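# Wash a plate in WASHER and return it to N1

## Task

Take the plate out of nest N1 and lay it flat in the pocket of the WASHER carrier, between the locators, in either orientation; release it and press the START key. The lamp should turn amber and then green; if it turns dark and then red, or the plate turns out not to be properly seated, re-seat the plate and press START again. Afterwards bring the plate back to N1 and seat it there with well A1 (the cut-off corner) at the nest corner labelled A1. It only counts if the plate stays seated without the robot holding it, so release it and move the gripper away at the end.

## Robot and tools

Robot: one six-joint arm with a two-finger parallel gripper and a wrist camera. The washer has no plate sensor, so check seating yourself. START is the bottom-row key furthest left on the washer keypad. Well A1 sits at the plate's clipped corner. The bottle stand behind the washer is free-standing and can be knocked over. Very small commanded moves, a few mm, may leave the hand where it was. Occasionally a held part gets tugged or a loose object gets pushed.

Scene frame: origin on the table surface under the arm base, +z up, +y to the left when facing along +x. The base may sit slightly tilted. The URDF link pinch lies midway between the finger pads, about 1 cm behind the tips. Fingers point along its +z axis and close along its y axis.

Joint order, used in every command row and every per-joint result list: shoulder (joint2), elbow (joint3), wrist roll (joint6), wrist pitch (joint4), waist (joint1), wrist yaw (joint5). Use this order only. Waist, elbow and wrist yaw have signs opposite to the URDF, both in commands and in results. Stated ranges use URDF signs, so flip them for those three joints. Ranges: waist -2.880..2.880, shoulder 0.000..3.142, elbow 0.000..3.019 (reads -3.019..0 in your numbers), wrist pitch -1.693..1.571, wrist yaw -1.571..1.571, wrist roll -2.094..2.094 rad. A joint's true end may differ from these by up to 0.019 rad.

A row has 7 numbers, each in [-1, 1]: six joint displacements in the order above, then the gripper opening. The displacements are scaled, with 1.0 equal to 1.32 rad shoulder, 1.276 elbow, 2.022 wrist roll, 1.83 wrist pitch, 1.264 waist and 1.686 wrist yaw. They are offsets, not poses. The gripper opening is absolute: +1 fully open (0.094 m pad gap), -1 closed. A row may have 6 more numbers, each 0 to 1, scaling each joint's position gain in the same order; they stay in force until changed.

execute_actions(actions): a list of actions run one after another. Each action is a table of up to 15 rows, one row per 1/30 s control step. If a table is shorter, its last row repeats until 15 steps are filled. Every row's offsets count from the joint angles at the start of that action, not from the previous row. For the first action, that means the last angles reported. An action is rejected if it would push a joint more than 0.019 rad beyond its range. If the first action fails this check, or any action is malformed, the whole call is rejected and nothing moves. An empty list only returns the current state and images. A joint asked past its true end stops there, and the result may say "joint sent to its limit". A missing note does not prove there is room left.

move(target, speed, blocking): target is one 7-number row, as above. Its offsets count from the Joint positions in the most recent result that listed them. All joints follow paths that finish together, so the hand travels in a curve. speed is the top rad/s of the joint with the longest way to go, from 0.01 to 2, default 0.5. Paths last 0.5 to 10 s and stop short if longer. Moves do not slow for obstacles, and a faster or deeper-past-contact target hits harder. With blocking=false the result comes back after 0.5 s; after that, use wait or stop before sending other commands. The extra "move:" line gives the outcome (done, off_target, moving, held, fault...), whether limits=held or limits=none, and the joint furthest from its target. After a held stretch the arm can suddenly speed up.

wait(seconds): 0 to 10 s; the arm keeps its last command and a running move continues. stop(): brakes a running move; fast moves need more room to stop, and the fingers keep going. zoom_image(camera, region): a closer view of the latest image from cam_high (896x504), cam_low (896x504) or cam_wrist (504x504, fisheye). region is [x0, y0, x1, y1] in pixels from the top-left, at most 504x504. read_manual(section): licence texts only. finished_scene(scene): ends the current scene; give its number. It cannot be undone, and the goal must still hold afterwards.

Results give Joint positions and Joint velocities in the order above (rad, rad/s), followed by the pad gap (m, m/s). Joint targets are the angles currently being driven to, and they can drift. Action calls also list step readings, where HELD marks steps that were held back. "joint command not followed" means the clearance check changed or blocked targets; mounting blocks and posts count as part of the arm. grip_measured is the finger opening on the command scale and may be off by about 1 mm of gap.

Motion limits: each joint's target stays within a lead of its measured angle (rad): waist 0.264, shoulder 0.32, elbow 0.276, wrist pitch 0.33, wrist yaw 0.186, wrist roll 0.522. Steps that would move the gripper more than 70 mm are scaled back. Large offsets therefore take several actions, and unfinished motion should be commanded again. Sending zero offsets can let the arm sag. To hold it, send offsets back to the wanted angles in a reply's first call and zeros afterwards, increasing the offset if a joint lags.

Gripping: to hold a part, command an opening about 0.03 below grip_measured; less than that holds more gently. Pad force tops out around 50 to 62 N, is lower on thin parts, and spikes briefly on first contact.

The simulation keeps running while you think, and the robot holds its last command meanwhile. Holding a load heats the motors: a MOTOR HOT warning appears at 85 °C, and at 100 °C an OVER-TEMPERATURE FAULT drops the arm. Avoid dropping or slamming things, hard impacts and strong pushes. Never let anything fall off the table, because that ends the scene.

Each tool is called after "Request:" by a JSON object that holds its "op" and its "data".

## Session

Request:
{"op": "execute_actions", "data": {"actions": []}}

Scene clock: 0.00 s.
grip_measured=+1.000
Joint names: [shoulder, elbow, wrist roll, wrist pitch, waist, wrist yaw]
Joint positions: [ 1.76  -1.334 -1.24  -0.575 -1.092 -1.219  0.094]
Joint velocities: [0.015 0.007 0.051 0.007 0.005 0.095 0.   ]
Joint targets: [1.758 -1.363 -1.240 -0.572 -1.092 -1.219]
Joint stiffness scale: [1. 1. 1. 1. 1. 1.]

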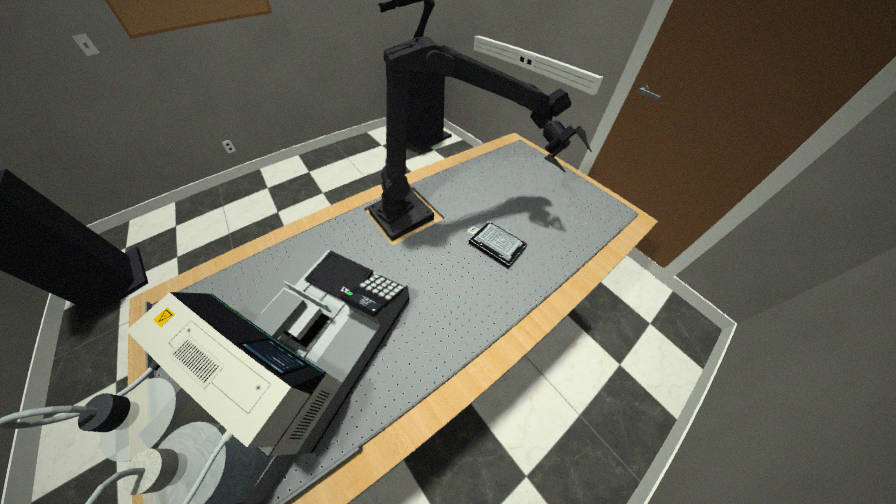

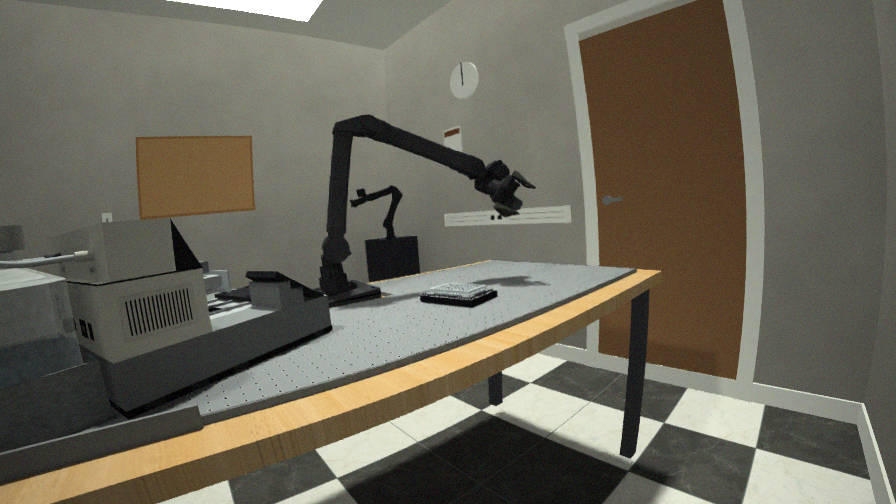

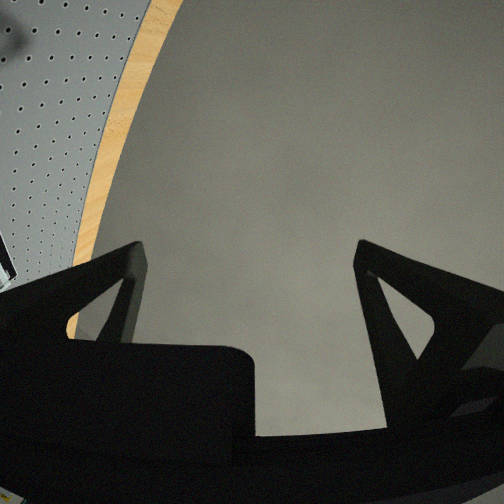

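Request:
{"op": "zoom_image", "data": {"camera": "cam_high", "region": [220,230,430,400]}}

Request:
{"op": "zoom_image", "data": {"camera": "cam_high", "region": [350,170,550,290]}}

Request:
{"op": "zoom_image", "data": {"camera": "cam_low", "region": [150,210,510,380]}}

Region (220, 230, 430, 400) of cam_high's 896x504 image, scaled by 2.400, with more detail than that image has; it fills the top 408 rows of this view, and the rest is white.

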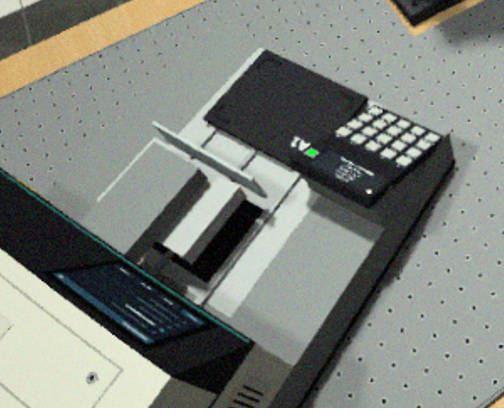

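Region (350, 170, 550, 290) of cam_high's 896x504 image, scaled by 2.520, with more detail than that image has; it fills the top 302 rows of this view, and the rest is white.

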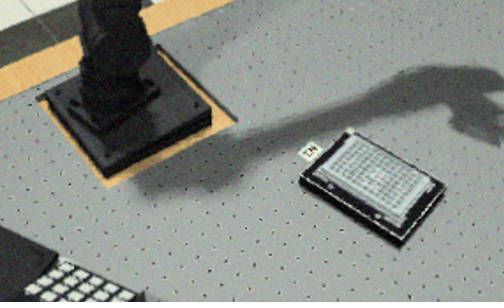

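Region (150, 210, 510, 380) of cam_low's 896x504 image, scaled by 1.400, with more detail than that image has; it fills the top 238 rows of this view, and the rest is white.

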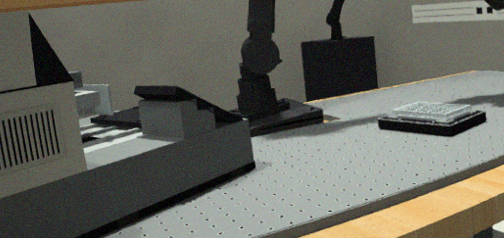

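Request:
{"op": "move", "data": {"target": [-0.423,0.1,0.613,-0.535,0.389,0.723,1], "speed": 0.8}}

Scene clock: 19.77 s.
grip_measured=+1.000
Joint names: [shoulder, elbow, wrist roll, wrist pitch, waist, wrist yaw]
Joint positions: [ 1.202 -1.203 -0.011 -1.546 -0.61  -0.002  0.094]
Joint velocities: [-0.015 -0.007  0.125 -0.007 -0.005  0.051  0.   ]
Joint targets: [1.201 -1.206 -0.001 -1.554 -0.600 0.000]
Joint stiffness scale: [1. 1. 1. 1. 1. 1.]
move: done; limits=none; farthest joint: the waist, 0.010 radians from its target (0.492 radians at the start)

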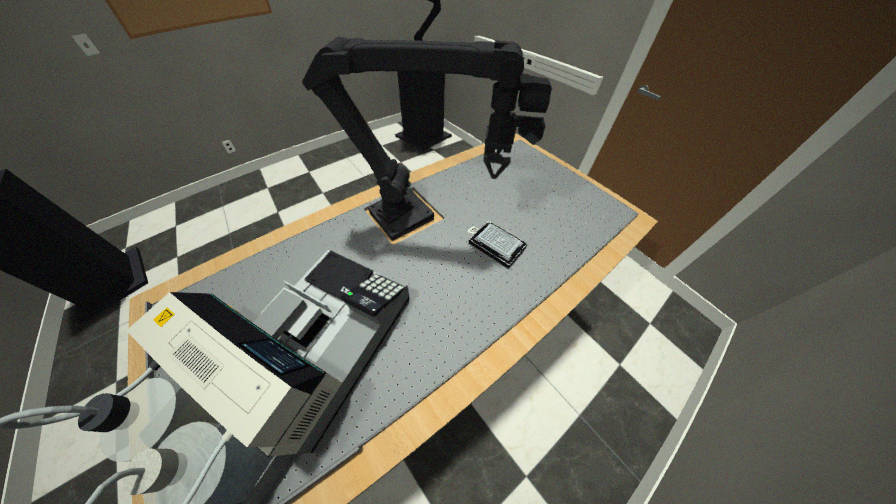

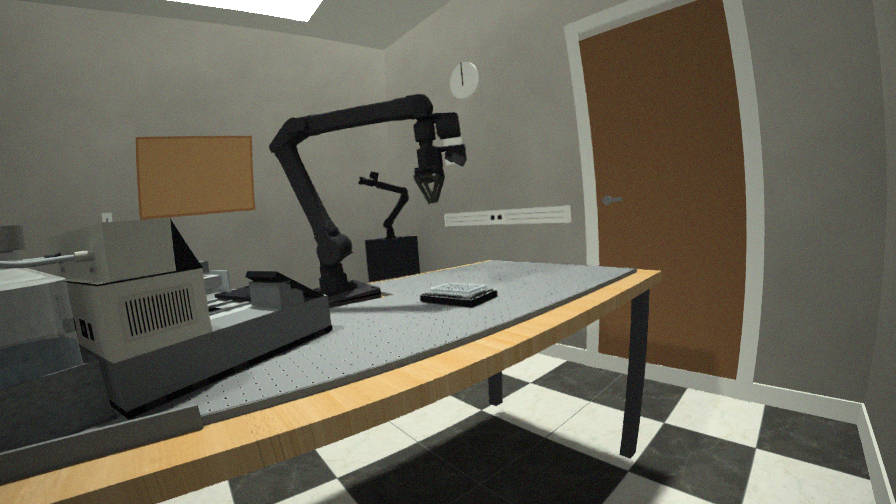

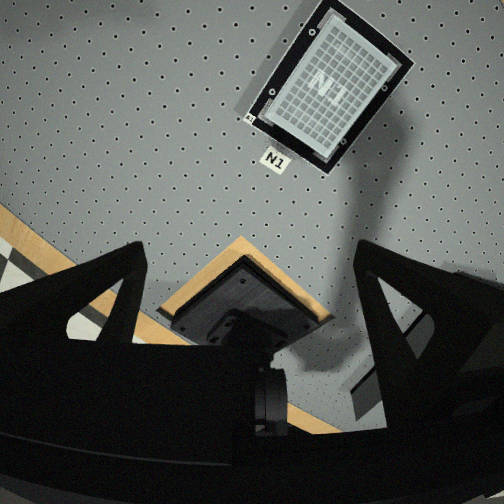

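Request:
{"op": "move", "data": {"target": [0.208,0.132,0.168,0.233,0.172,0,1]}}

Request:
{"op": "zoom_image", "data": {"camera": "cam_low", "region": [300,150,540,320]}}

Scene clock: 28.63 s.
grip_measured=+1.000
Joint names: [shoulder, elbow, wrist roll, wrist pitch, waist, wrist yaw]
Joint positions: [ 1.475 -1.024  0.32  -1.13  -0.401 -0.002  0.094]
Joint velocities: [ 0.005  0.002 -0.037  0.002 -0.015 -0.051  0.   ]
Joint targets: [1.476 -1.034 0.329 -1.119 -0.393 -0.002]
Joint stiffness scale: [1. 1. 1. 1. 1. 1.]
move: done; limits=none; farthest joint: the wrist pitch, 0.011 radians from its target (0.426 radians at the start)

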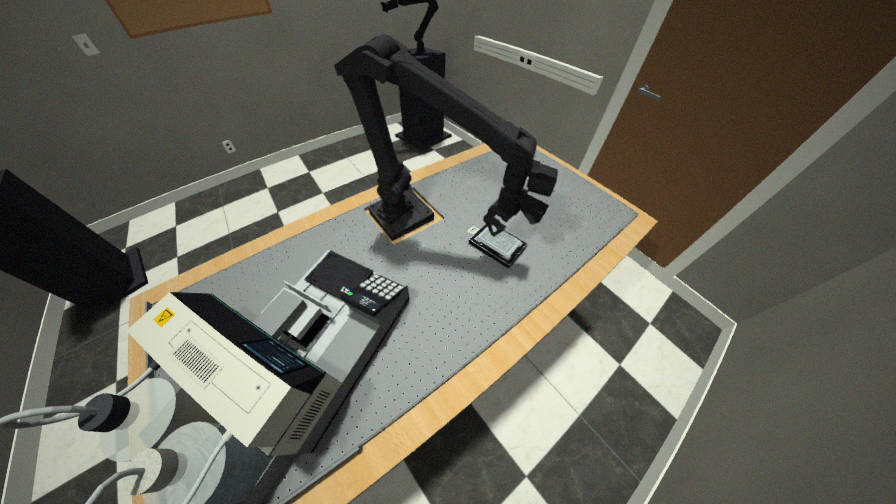

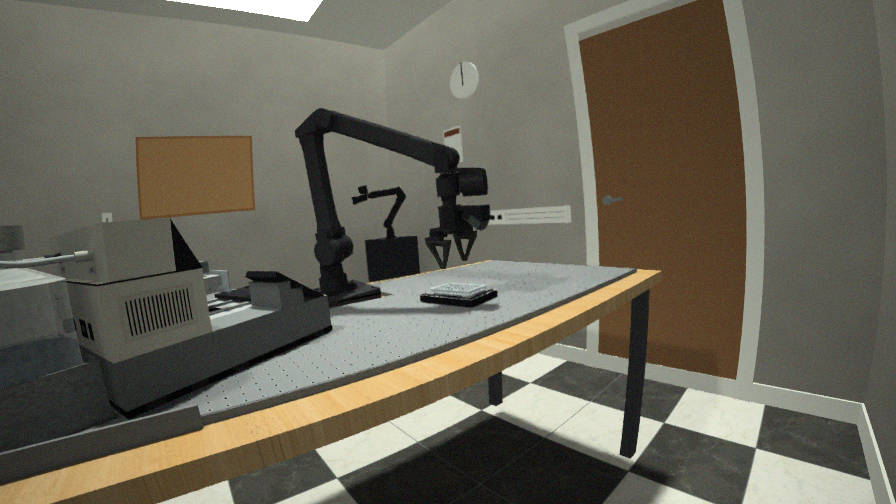

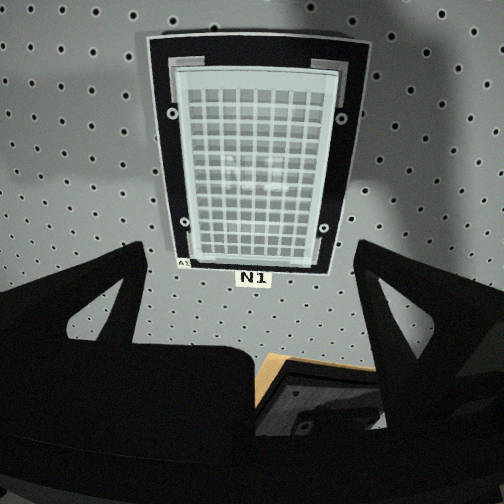

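Region (300, 150, 540, 320) of cam_low's 896x504 image, scaled by 2.100, with more detail than that image has; it fills the top 357 rows of this view, and the rest is white.

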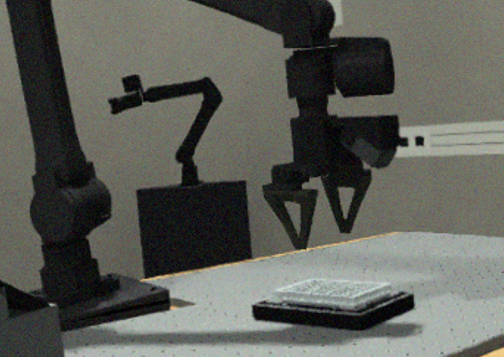

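Request:
{"op": "zoom_image", "data": {"camera": "cam_wrist", "region": [130,30,390,290]}}

Region (130, 30, 390, 290) of cam_wrist's 504x504 image, scaled by 1.938, with more detail than that image has.

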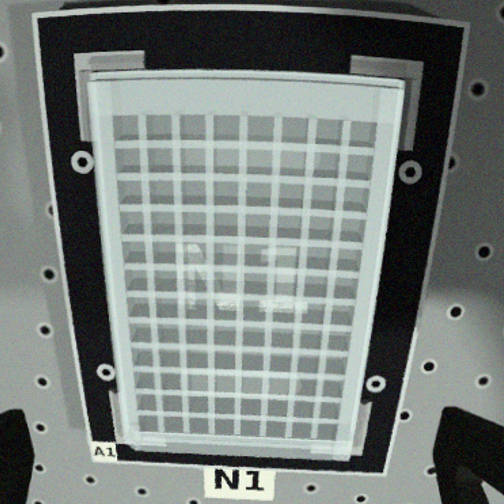

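Request:
{"op": "move", "data": {"target": [0.064,0.036,0.005,0.086,0.017,0,1], "speed": 0.2}}

Request:
{"op": "zoom_image", "data": {"camera": "cam_low", "region": [400,220,520,320]}}

Request:
{"op": "zoom_image", "data": {"camera": "cam_wrist", "region": [100,60,400,360]}}

Scene clock: 45.93 s.
grip_measured=+1.000
Joint names: [shoulder, elbow, wrist roll, wrist pitch, waist, wrist yaw]
Joint positions: [ 1.547 -0.975  0.321 -0.985 -0.393 -0.002  0.094]
Joint velocities: [ 0.005  0.012  0.007 -0.002  0.015  0.051  0.   ]
Joint targets: [1.559 -0.979 0.330 -0.973 -0.379 -0.002]
Joint stiffness scale: [1. 1. 1. 1. 1. 1.]
move: done; limits=none; farthest joint: the waist, 0.013 radians from its target (0.021 radians at the start)

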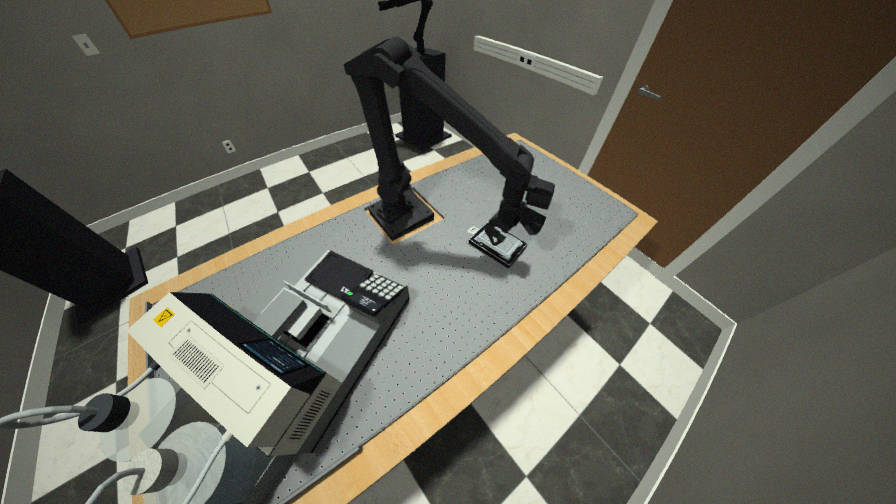

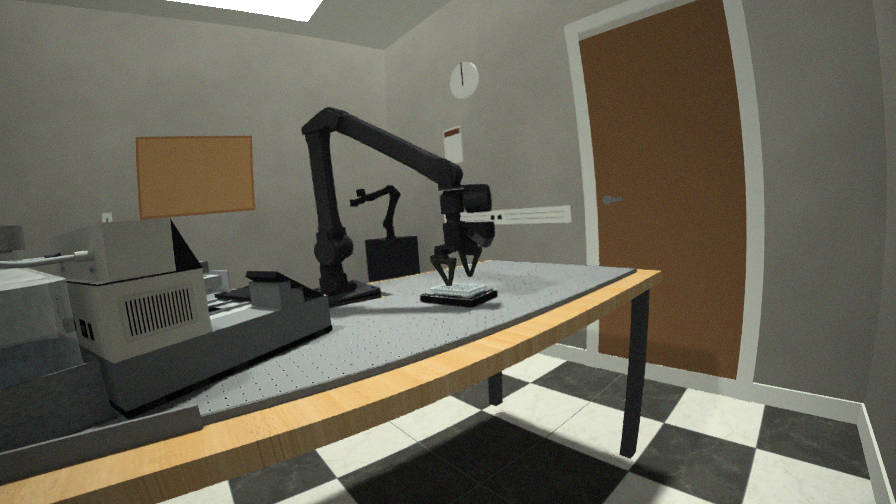

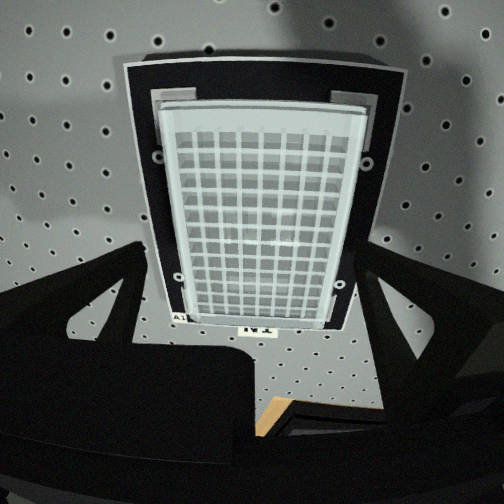

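Region (400, 220, 520, 320) of cam_low's 896x504 image, scaled by 4.200, with more detail than that image has.

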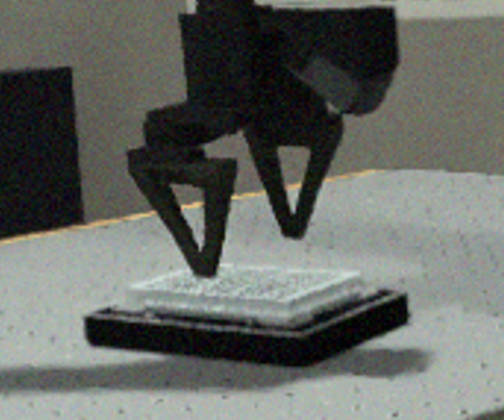

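Region (100, 60, 400, 360) of cam_wrist's 504x504 image, scaled by 1.680, with more detail than that image has.

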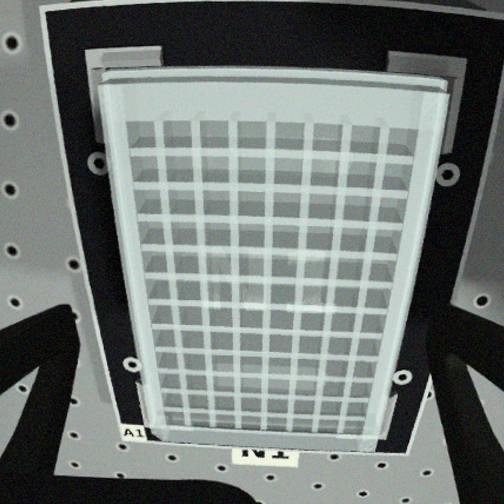

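Request:
{"op": "move", "data": {"target": [0.024,0.012,0.011,0.021,0.022,0,1], "speed": 0.1}}

Scene clock: 52.37 s.
grip_measured=+1.000
Joint names: [shoulder, elbow, wrist roll, wrist pitch, waist, wrist yaw]
Joint positions: [ 1.565 -0.957  0.333 -0.958 -0.378 -0.002  0.094]
Joint velocities: [-0.024 -0.002 -0.007 -0.007  0.015  0.007  0.   ]
Joint targets: [1.579 -0.960 0.343 -0.946 -0.366 -0.002]
Joint stiffness scale: [1. 1. 1. 1. 1. 1.]
move: done; limits=none; farthest joint: the shoulder, 0.014 radians from its target (0.032 radians at the start)

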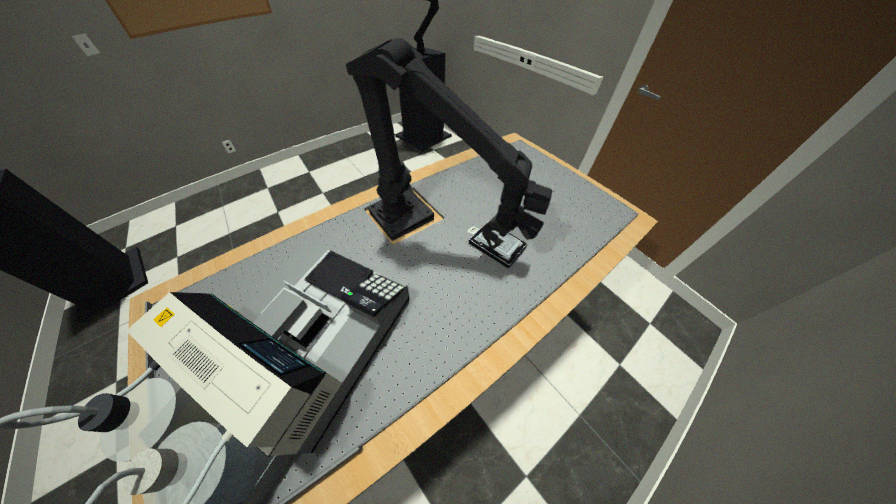

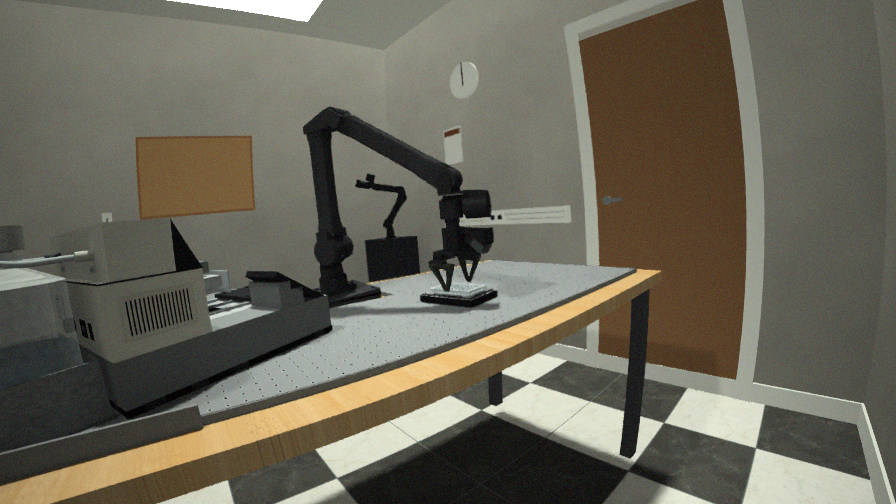

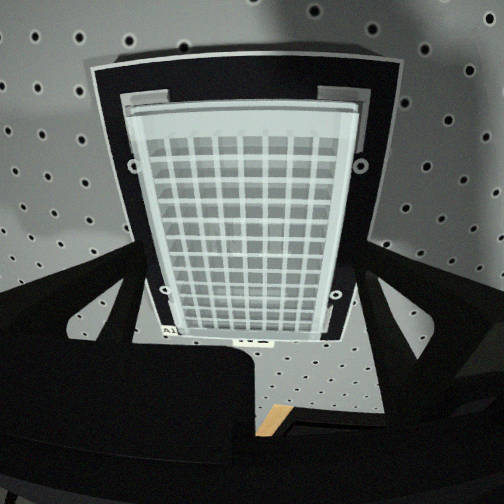

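Request:
{"op": "move", "data": {"target": [0,-0.006,0.014,0,-0.029,-0.035,1], "speed": 0.1}}

Request:
{"op": "zoom_image", "data": {"camera": "cam_wrist", "region": [100,60,400,360]}}

Scene clock: 60.80 s.
grip_measured=+1.000
Joint names: [shoulder, elbow, wrist roll, wrist pitch, waist, wrist yaw]
Joint positions: [ 1.565 -0.957  0.352 -0.958 -0.402 -0.059  0.094]
Joint velocities: [ 0.005  0.012 -0.037 -0.007  0.005  0.022  0.   ]
Joint targets: [1.565 -0.964 0.362 -0.958 -0.415 -0.061]
Joint stiffness scale: [1. 1. 1. 1. 1. 1.]
move: done; limits=none; farthest joint: the waist, 0.013 radians from its target (0.036 radians at the start)

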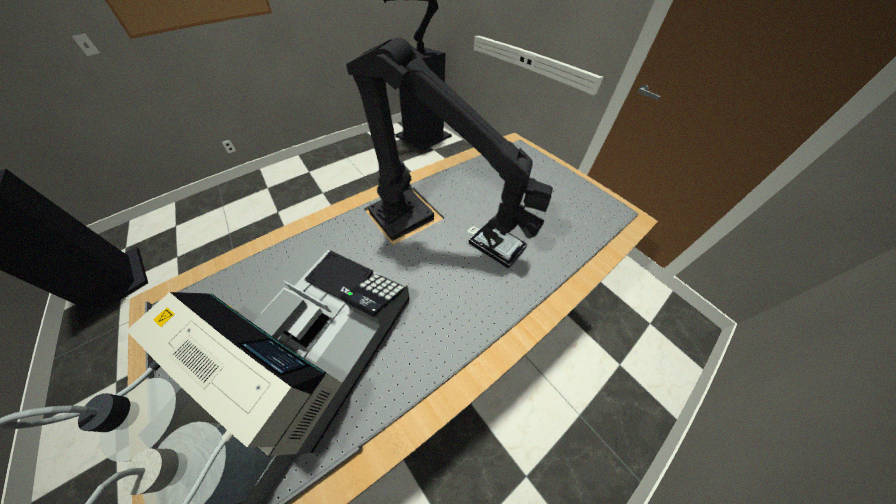

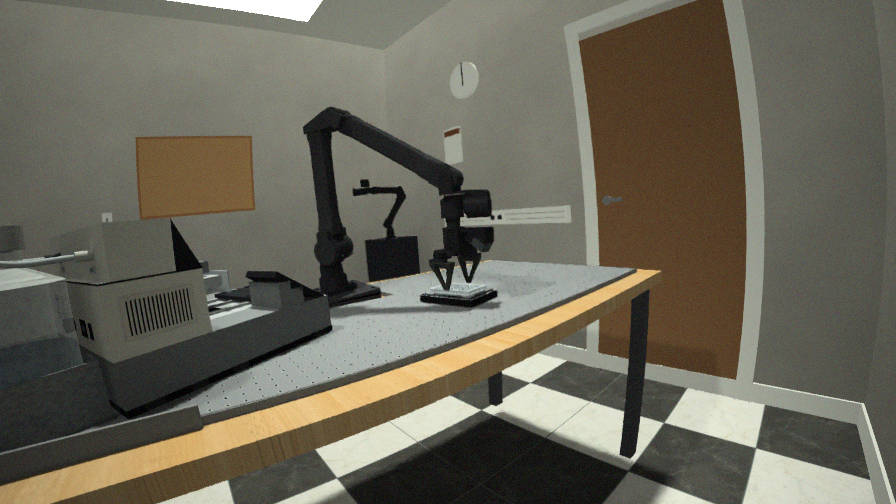

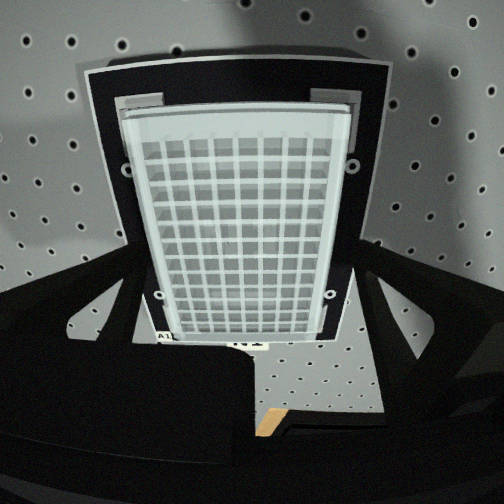

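Region (100, 60, 400, 360) of cam_wrist's 504x504 image, scaled by 1.680, with more detail than that image has.

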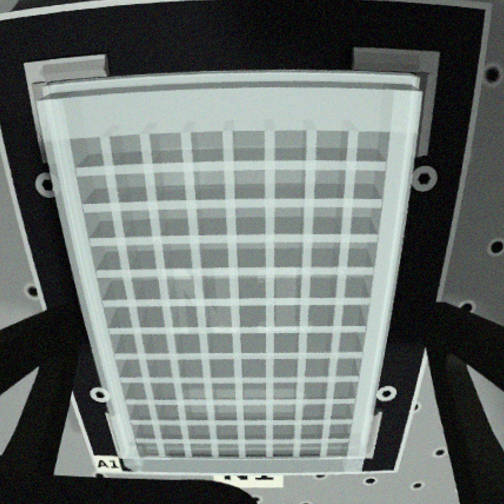

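Request:
{"op": "move", "data": {"target": [0.025,0.009,0,0.024,-0.016,0,1], "speed": 0.05}}

Request:
{"op": "zoom_image", "data": {"camera": "cam_low", "region": [410,250,510,315]}}

Scene clock: 64.07 s.
grip_measured=+1.000
Joint names: [shoulder, elbow, wrist roll, wrist pitch, waist, wrist yaw]
Joint positions: [ 1.583 -0.943  0.353 -0.926 -0.408 -0.059  0.094]
Joint velocities: [-0.005 -0.022 -0.095  0.017  0.005  0.007  0.   ]
Joint targets: [1.598 -0.945 0.352 -0.915 -0.422 -0.059]
Joint stiffness scale: [1. 1. 1. 1. 1. 1.]
move: done; limits=none; farthest joint: the shoulder, 0.015 radians from its target (0.033 radians at the start)

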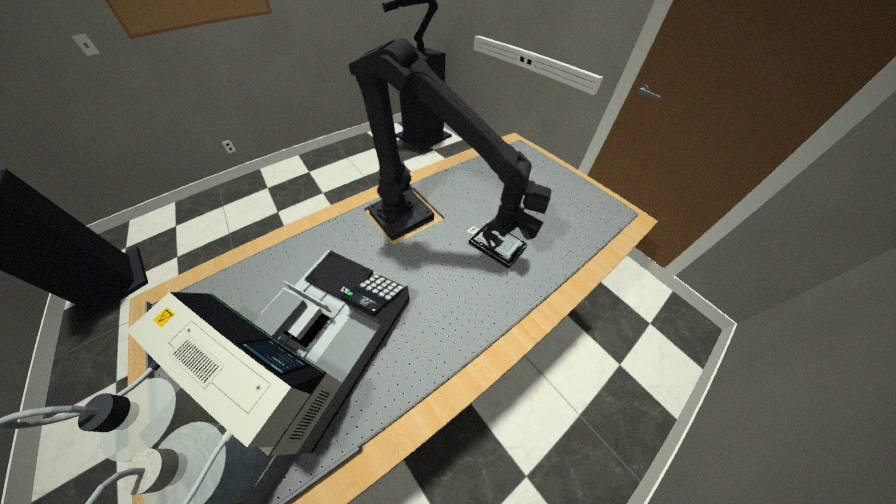

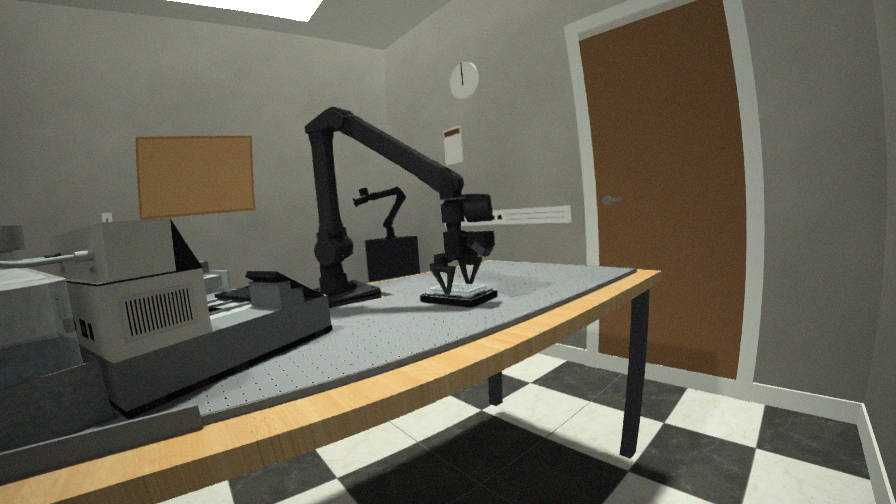

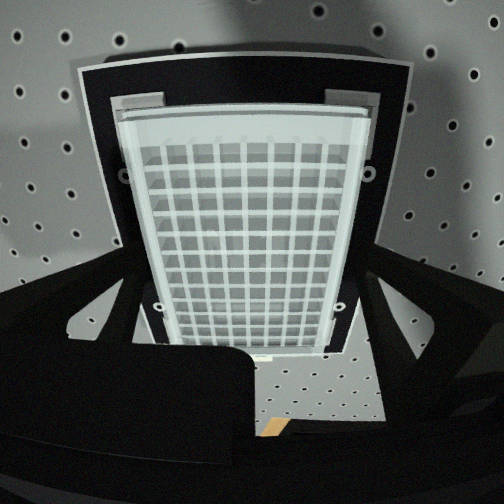

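Region (410, 250, 510, 315) of cam_low's 896x504 image, scaled by 5.040, with more detail than that image has; it fills the top 328 rows of this view, and the rest is white.

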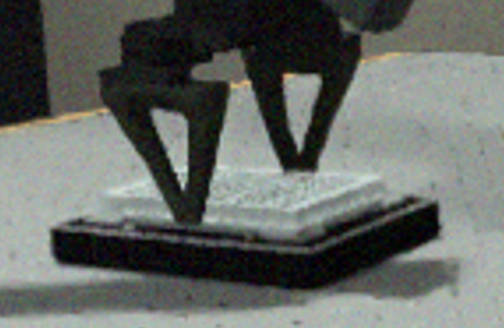

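Request:
{"op": "move", "data": {"target": [0.016,0.003,0,0.012,-0.012,0,1], "speed": 0.05}}

Request:
{"op": "move", "data": {"target": [0,-0.004,0,0,0,0,0.72]}}

Request:
{"op": "zoom_image", "data": {"camera": "cam_low", "region": [410,250,510,315]}}

Scene clock: 68.90 s.
grip_measured=+1.000
Joint names: [shoulder, elbow, wrist roll, wrist pitch, waist, wrist yaw]
Joint positions: [ 1.588 -0.937  0.353 -0.916 -0.408 -0.059  0.094]
Joint velocities: [-0.024 -0.012 -0.007 -0.007  0.005  0.066  0.   ]
Joint targets: [1.604 -0.939 0.353 -0.904 -0.423 -0.059]
Joint stiffness scale: [1. 1. 1. 1. 1. 1.]
move: done; limits=none; farthest joint: the shoulder, 0.016 radians from its target (0.021 radians at the start)

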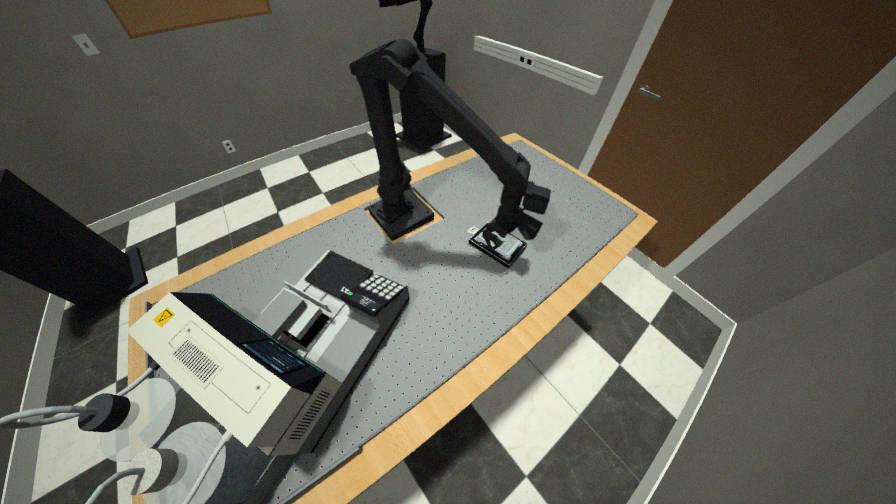

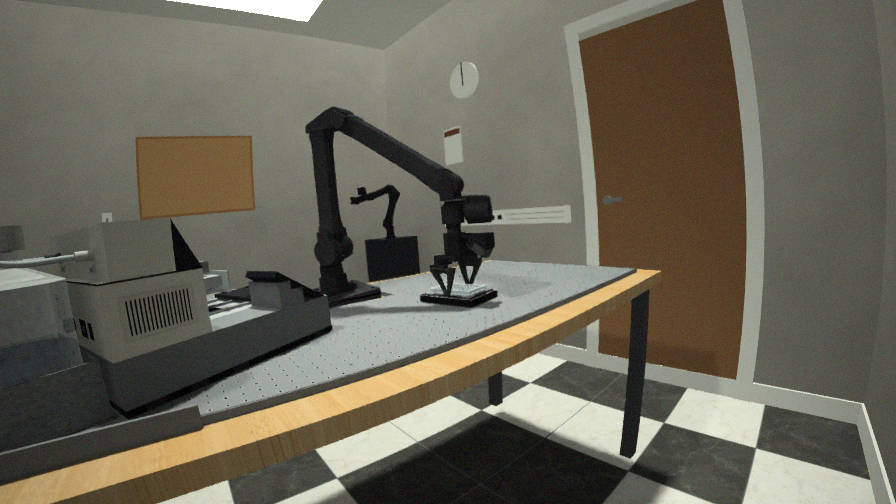

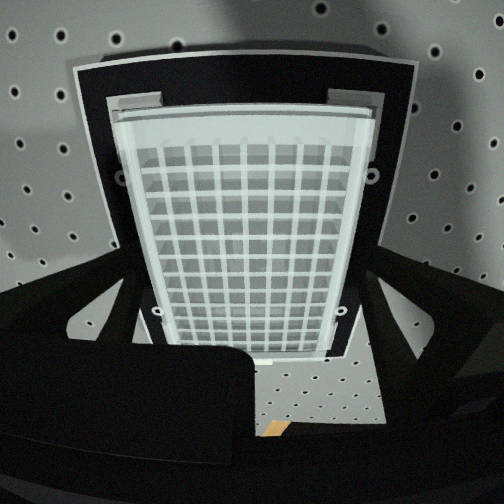

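Scene clock: 69.60 s.
grip_measured=+0.757
Joint names: [shoulder, elbow, wrist roll, wrist pitch, waist, wrist yaw]
Joint positions: [ 1.588 -0.937  0.353 -0.916 -0.408 -0.055  0.083]
Joint velocities: [-0.015 -0.012  0.066 -0.002  0.005 -0.022 -0.001]
Joint targets: [1.588 -0.942 0.353 -0.916 -0.408 -0.059]
Joint stiffness scale: [1. 1. 1. 1. 1. 1.]
move: done; limits=none; farthest joint: the elbow, 0.005 radians from its target (0.005 radians at the start)

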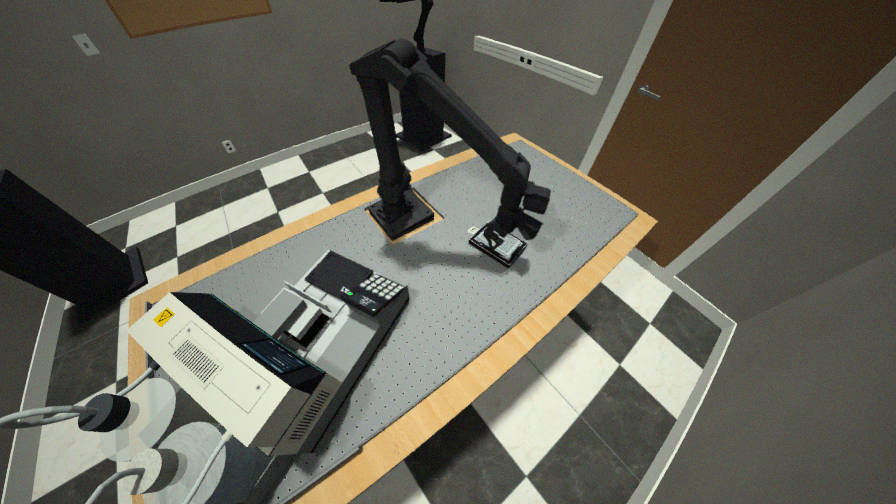

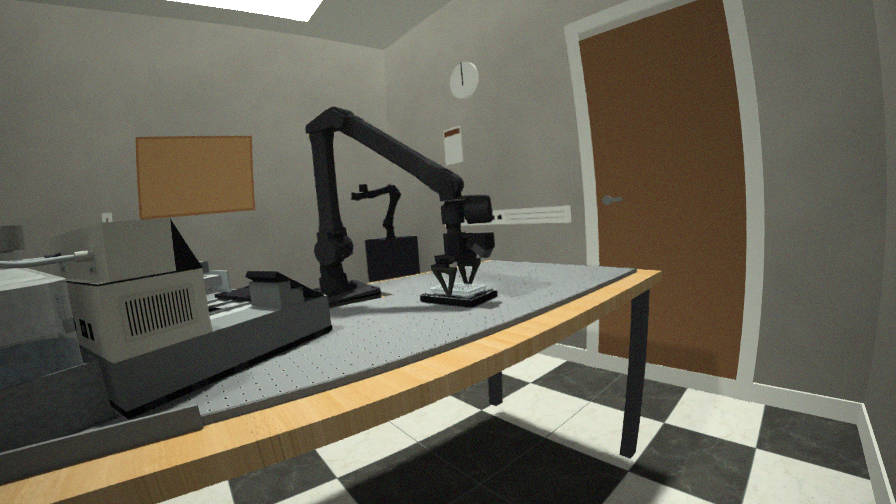

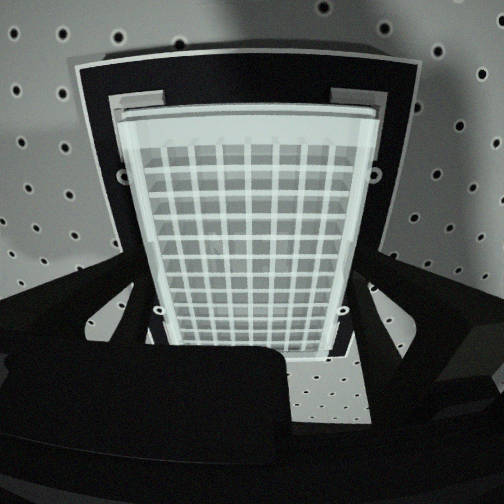

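Region (410, 250, 510, 315) of cam_low's 896x504 image, scaled by 5.040, with more detail than that image has; it fills the top 328 rows of this view, and the rest is white.

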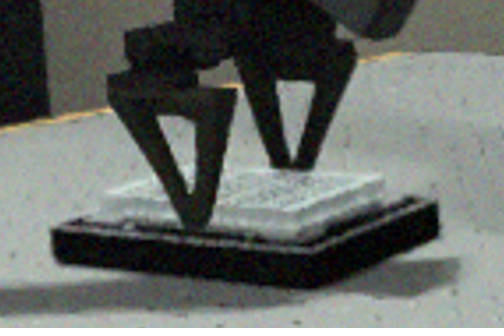

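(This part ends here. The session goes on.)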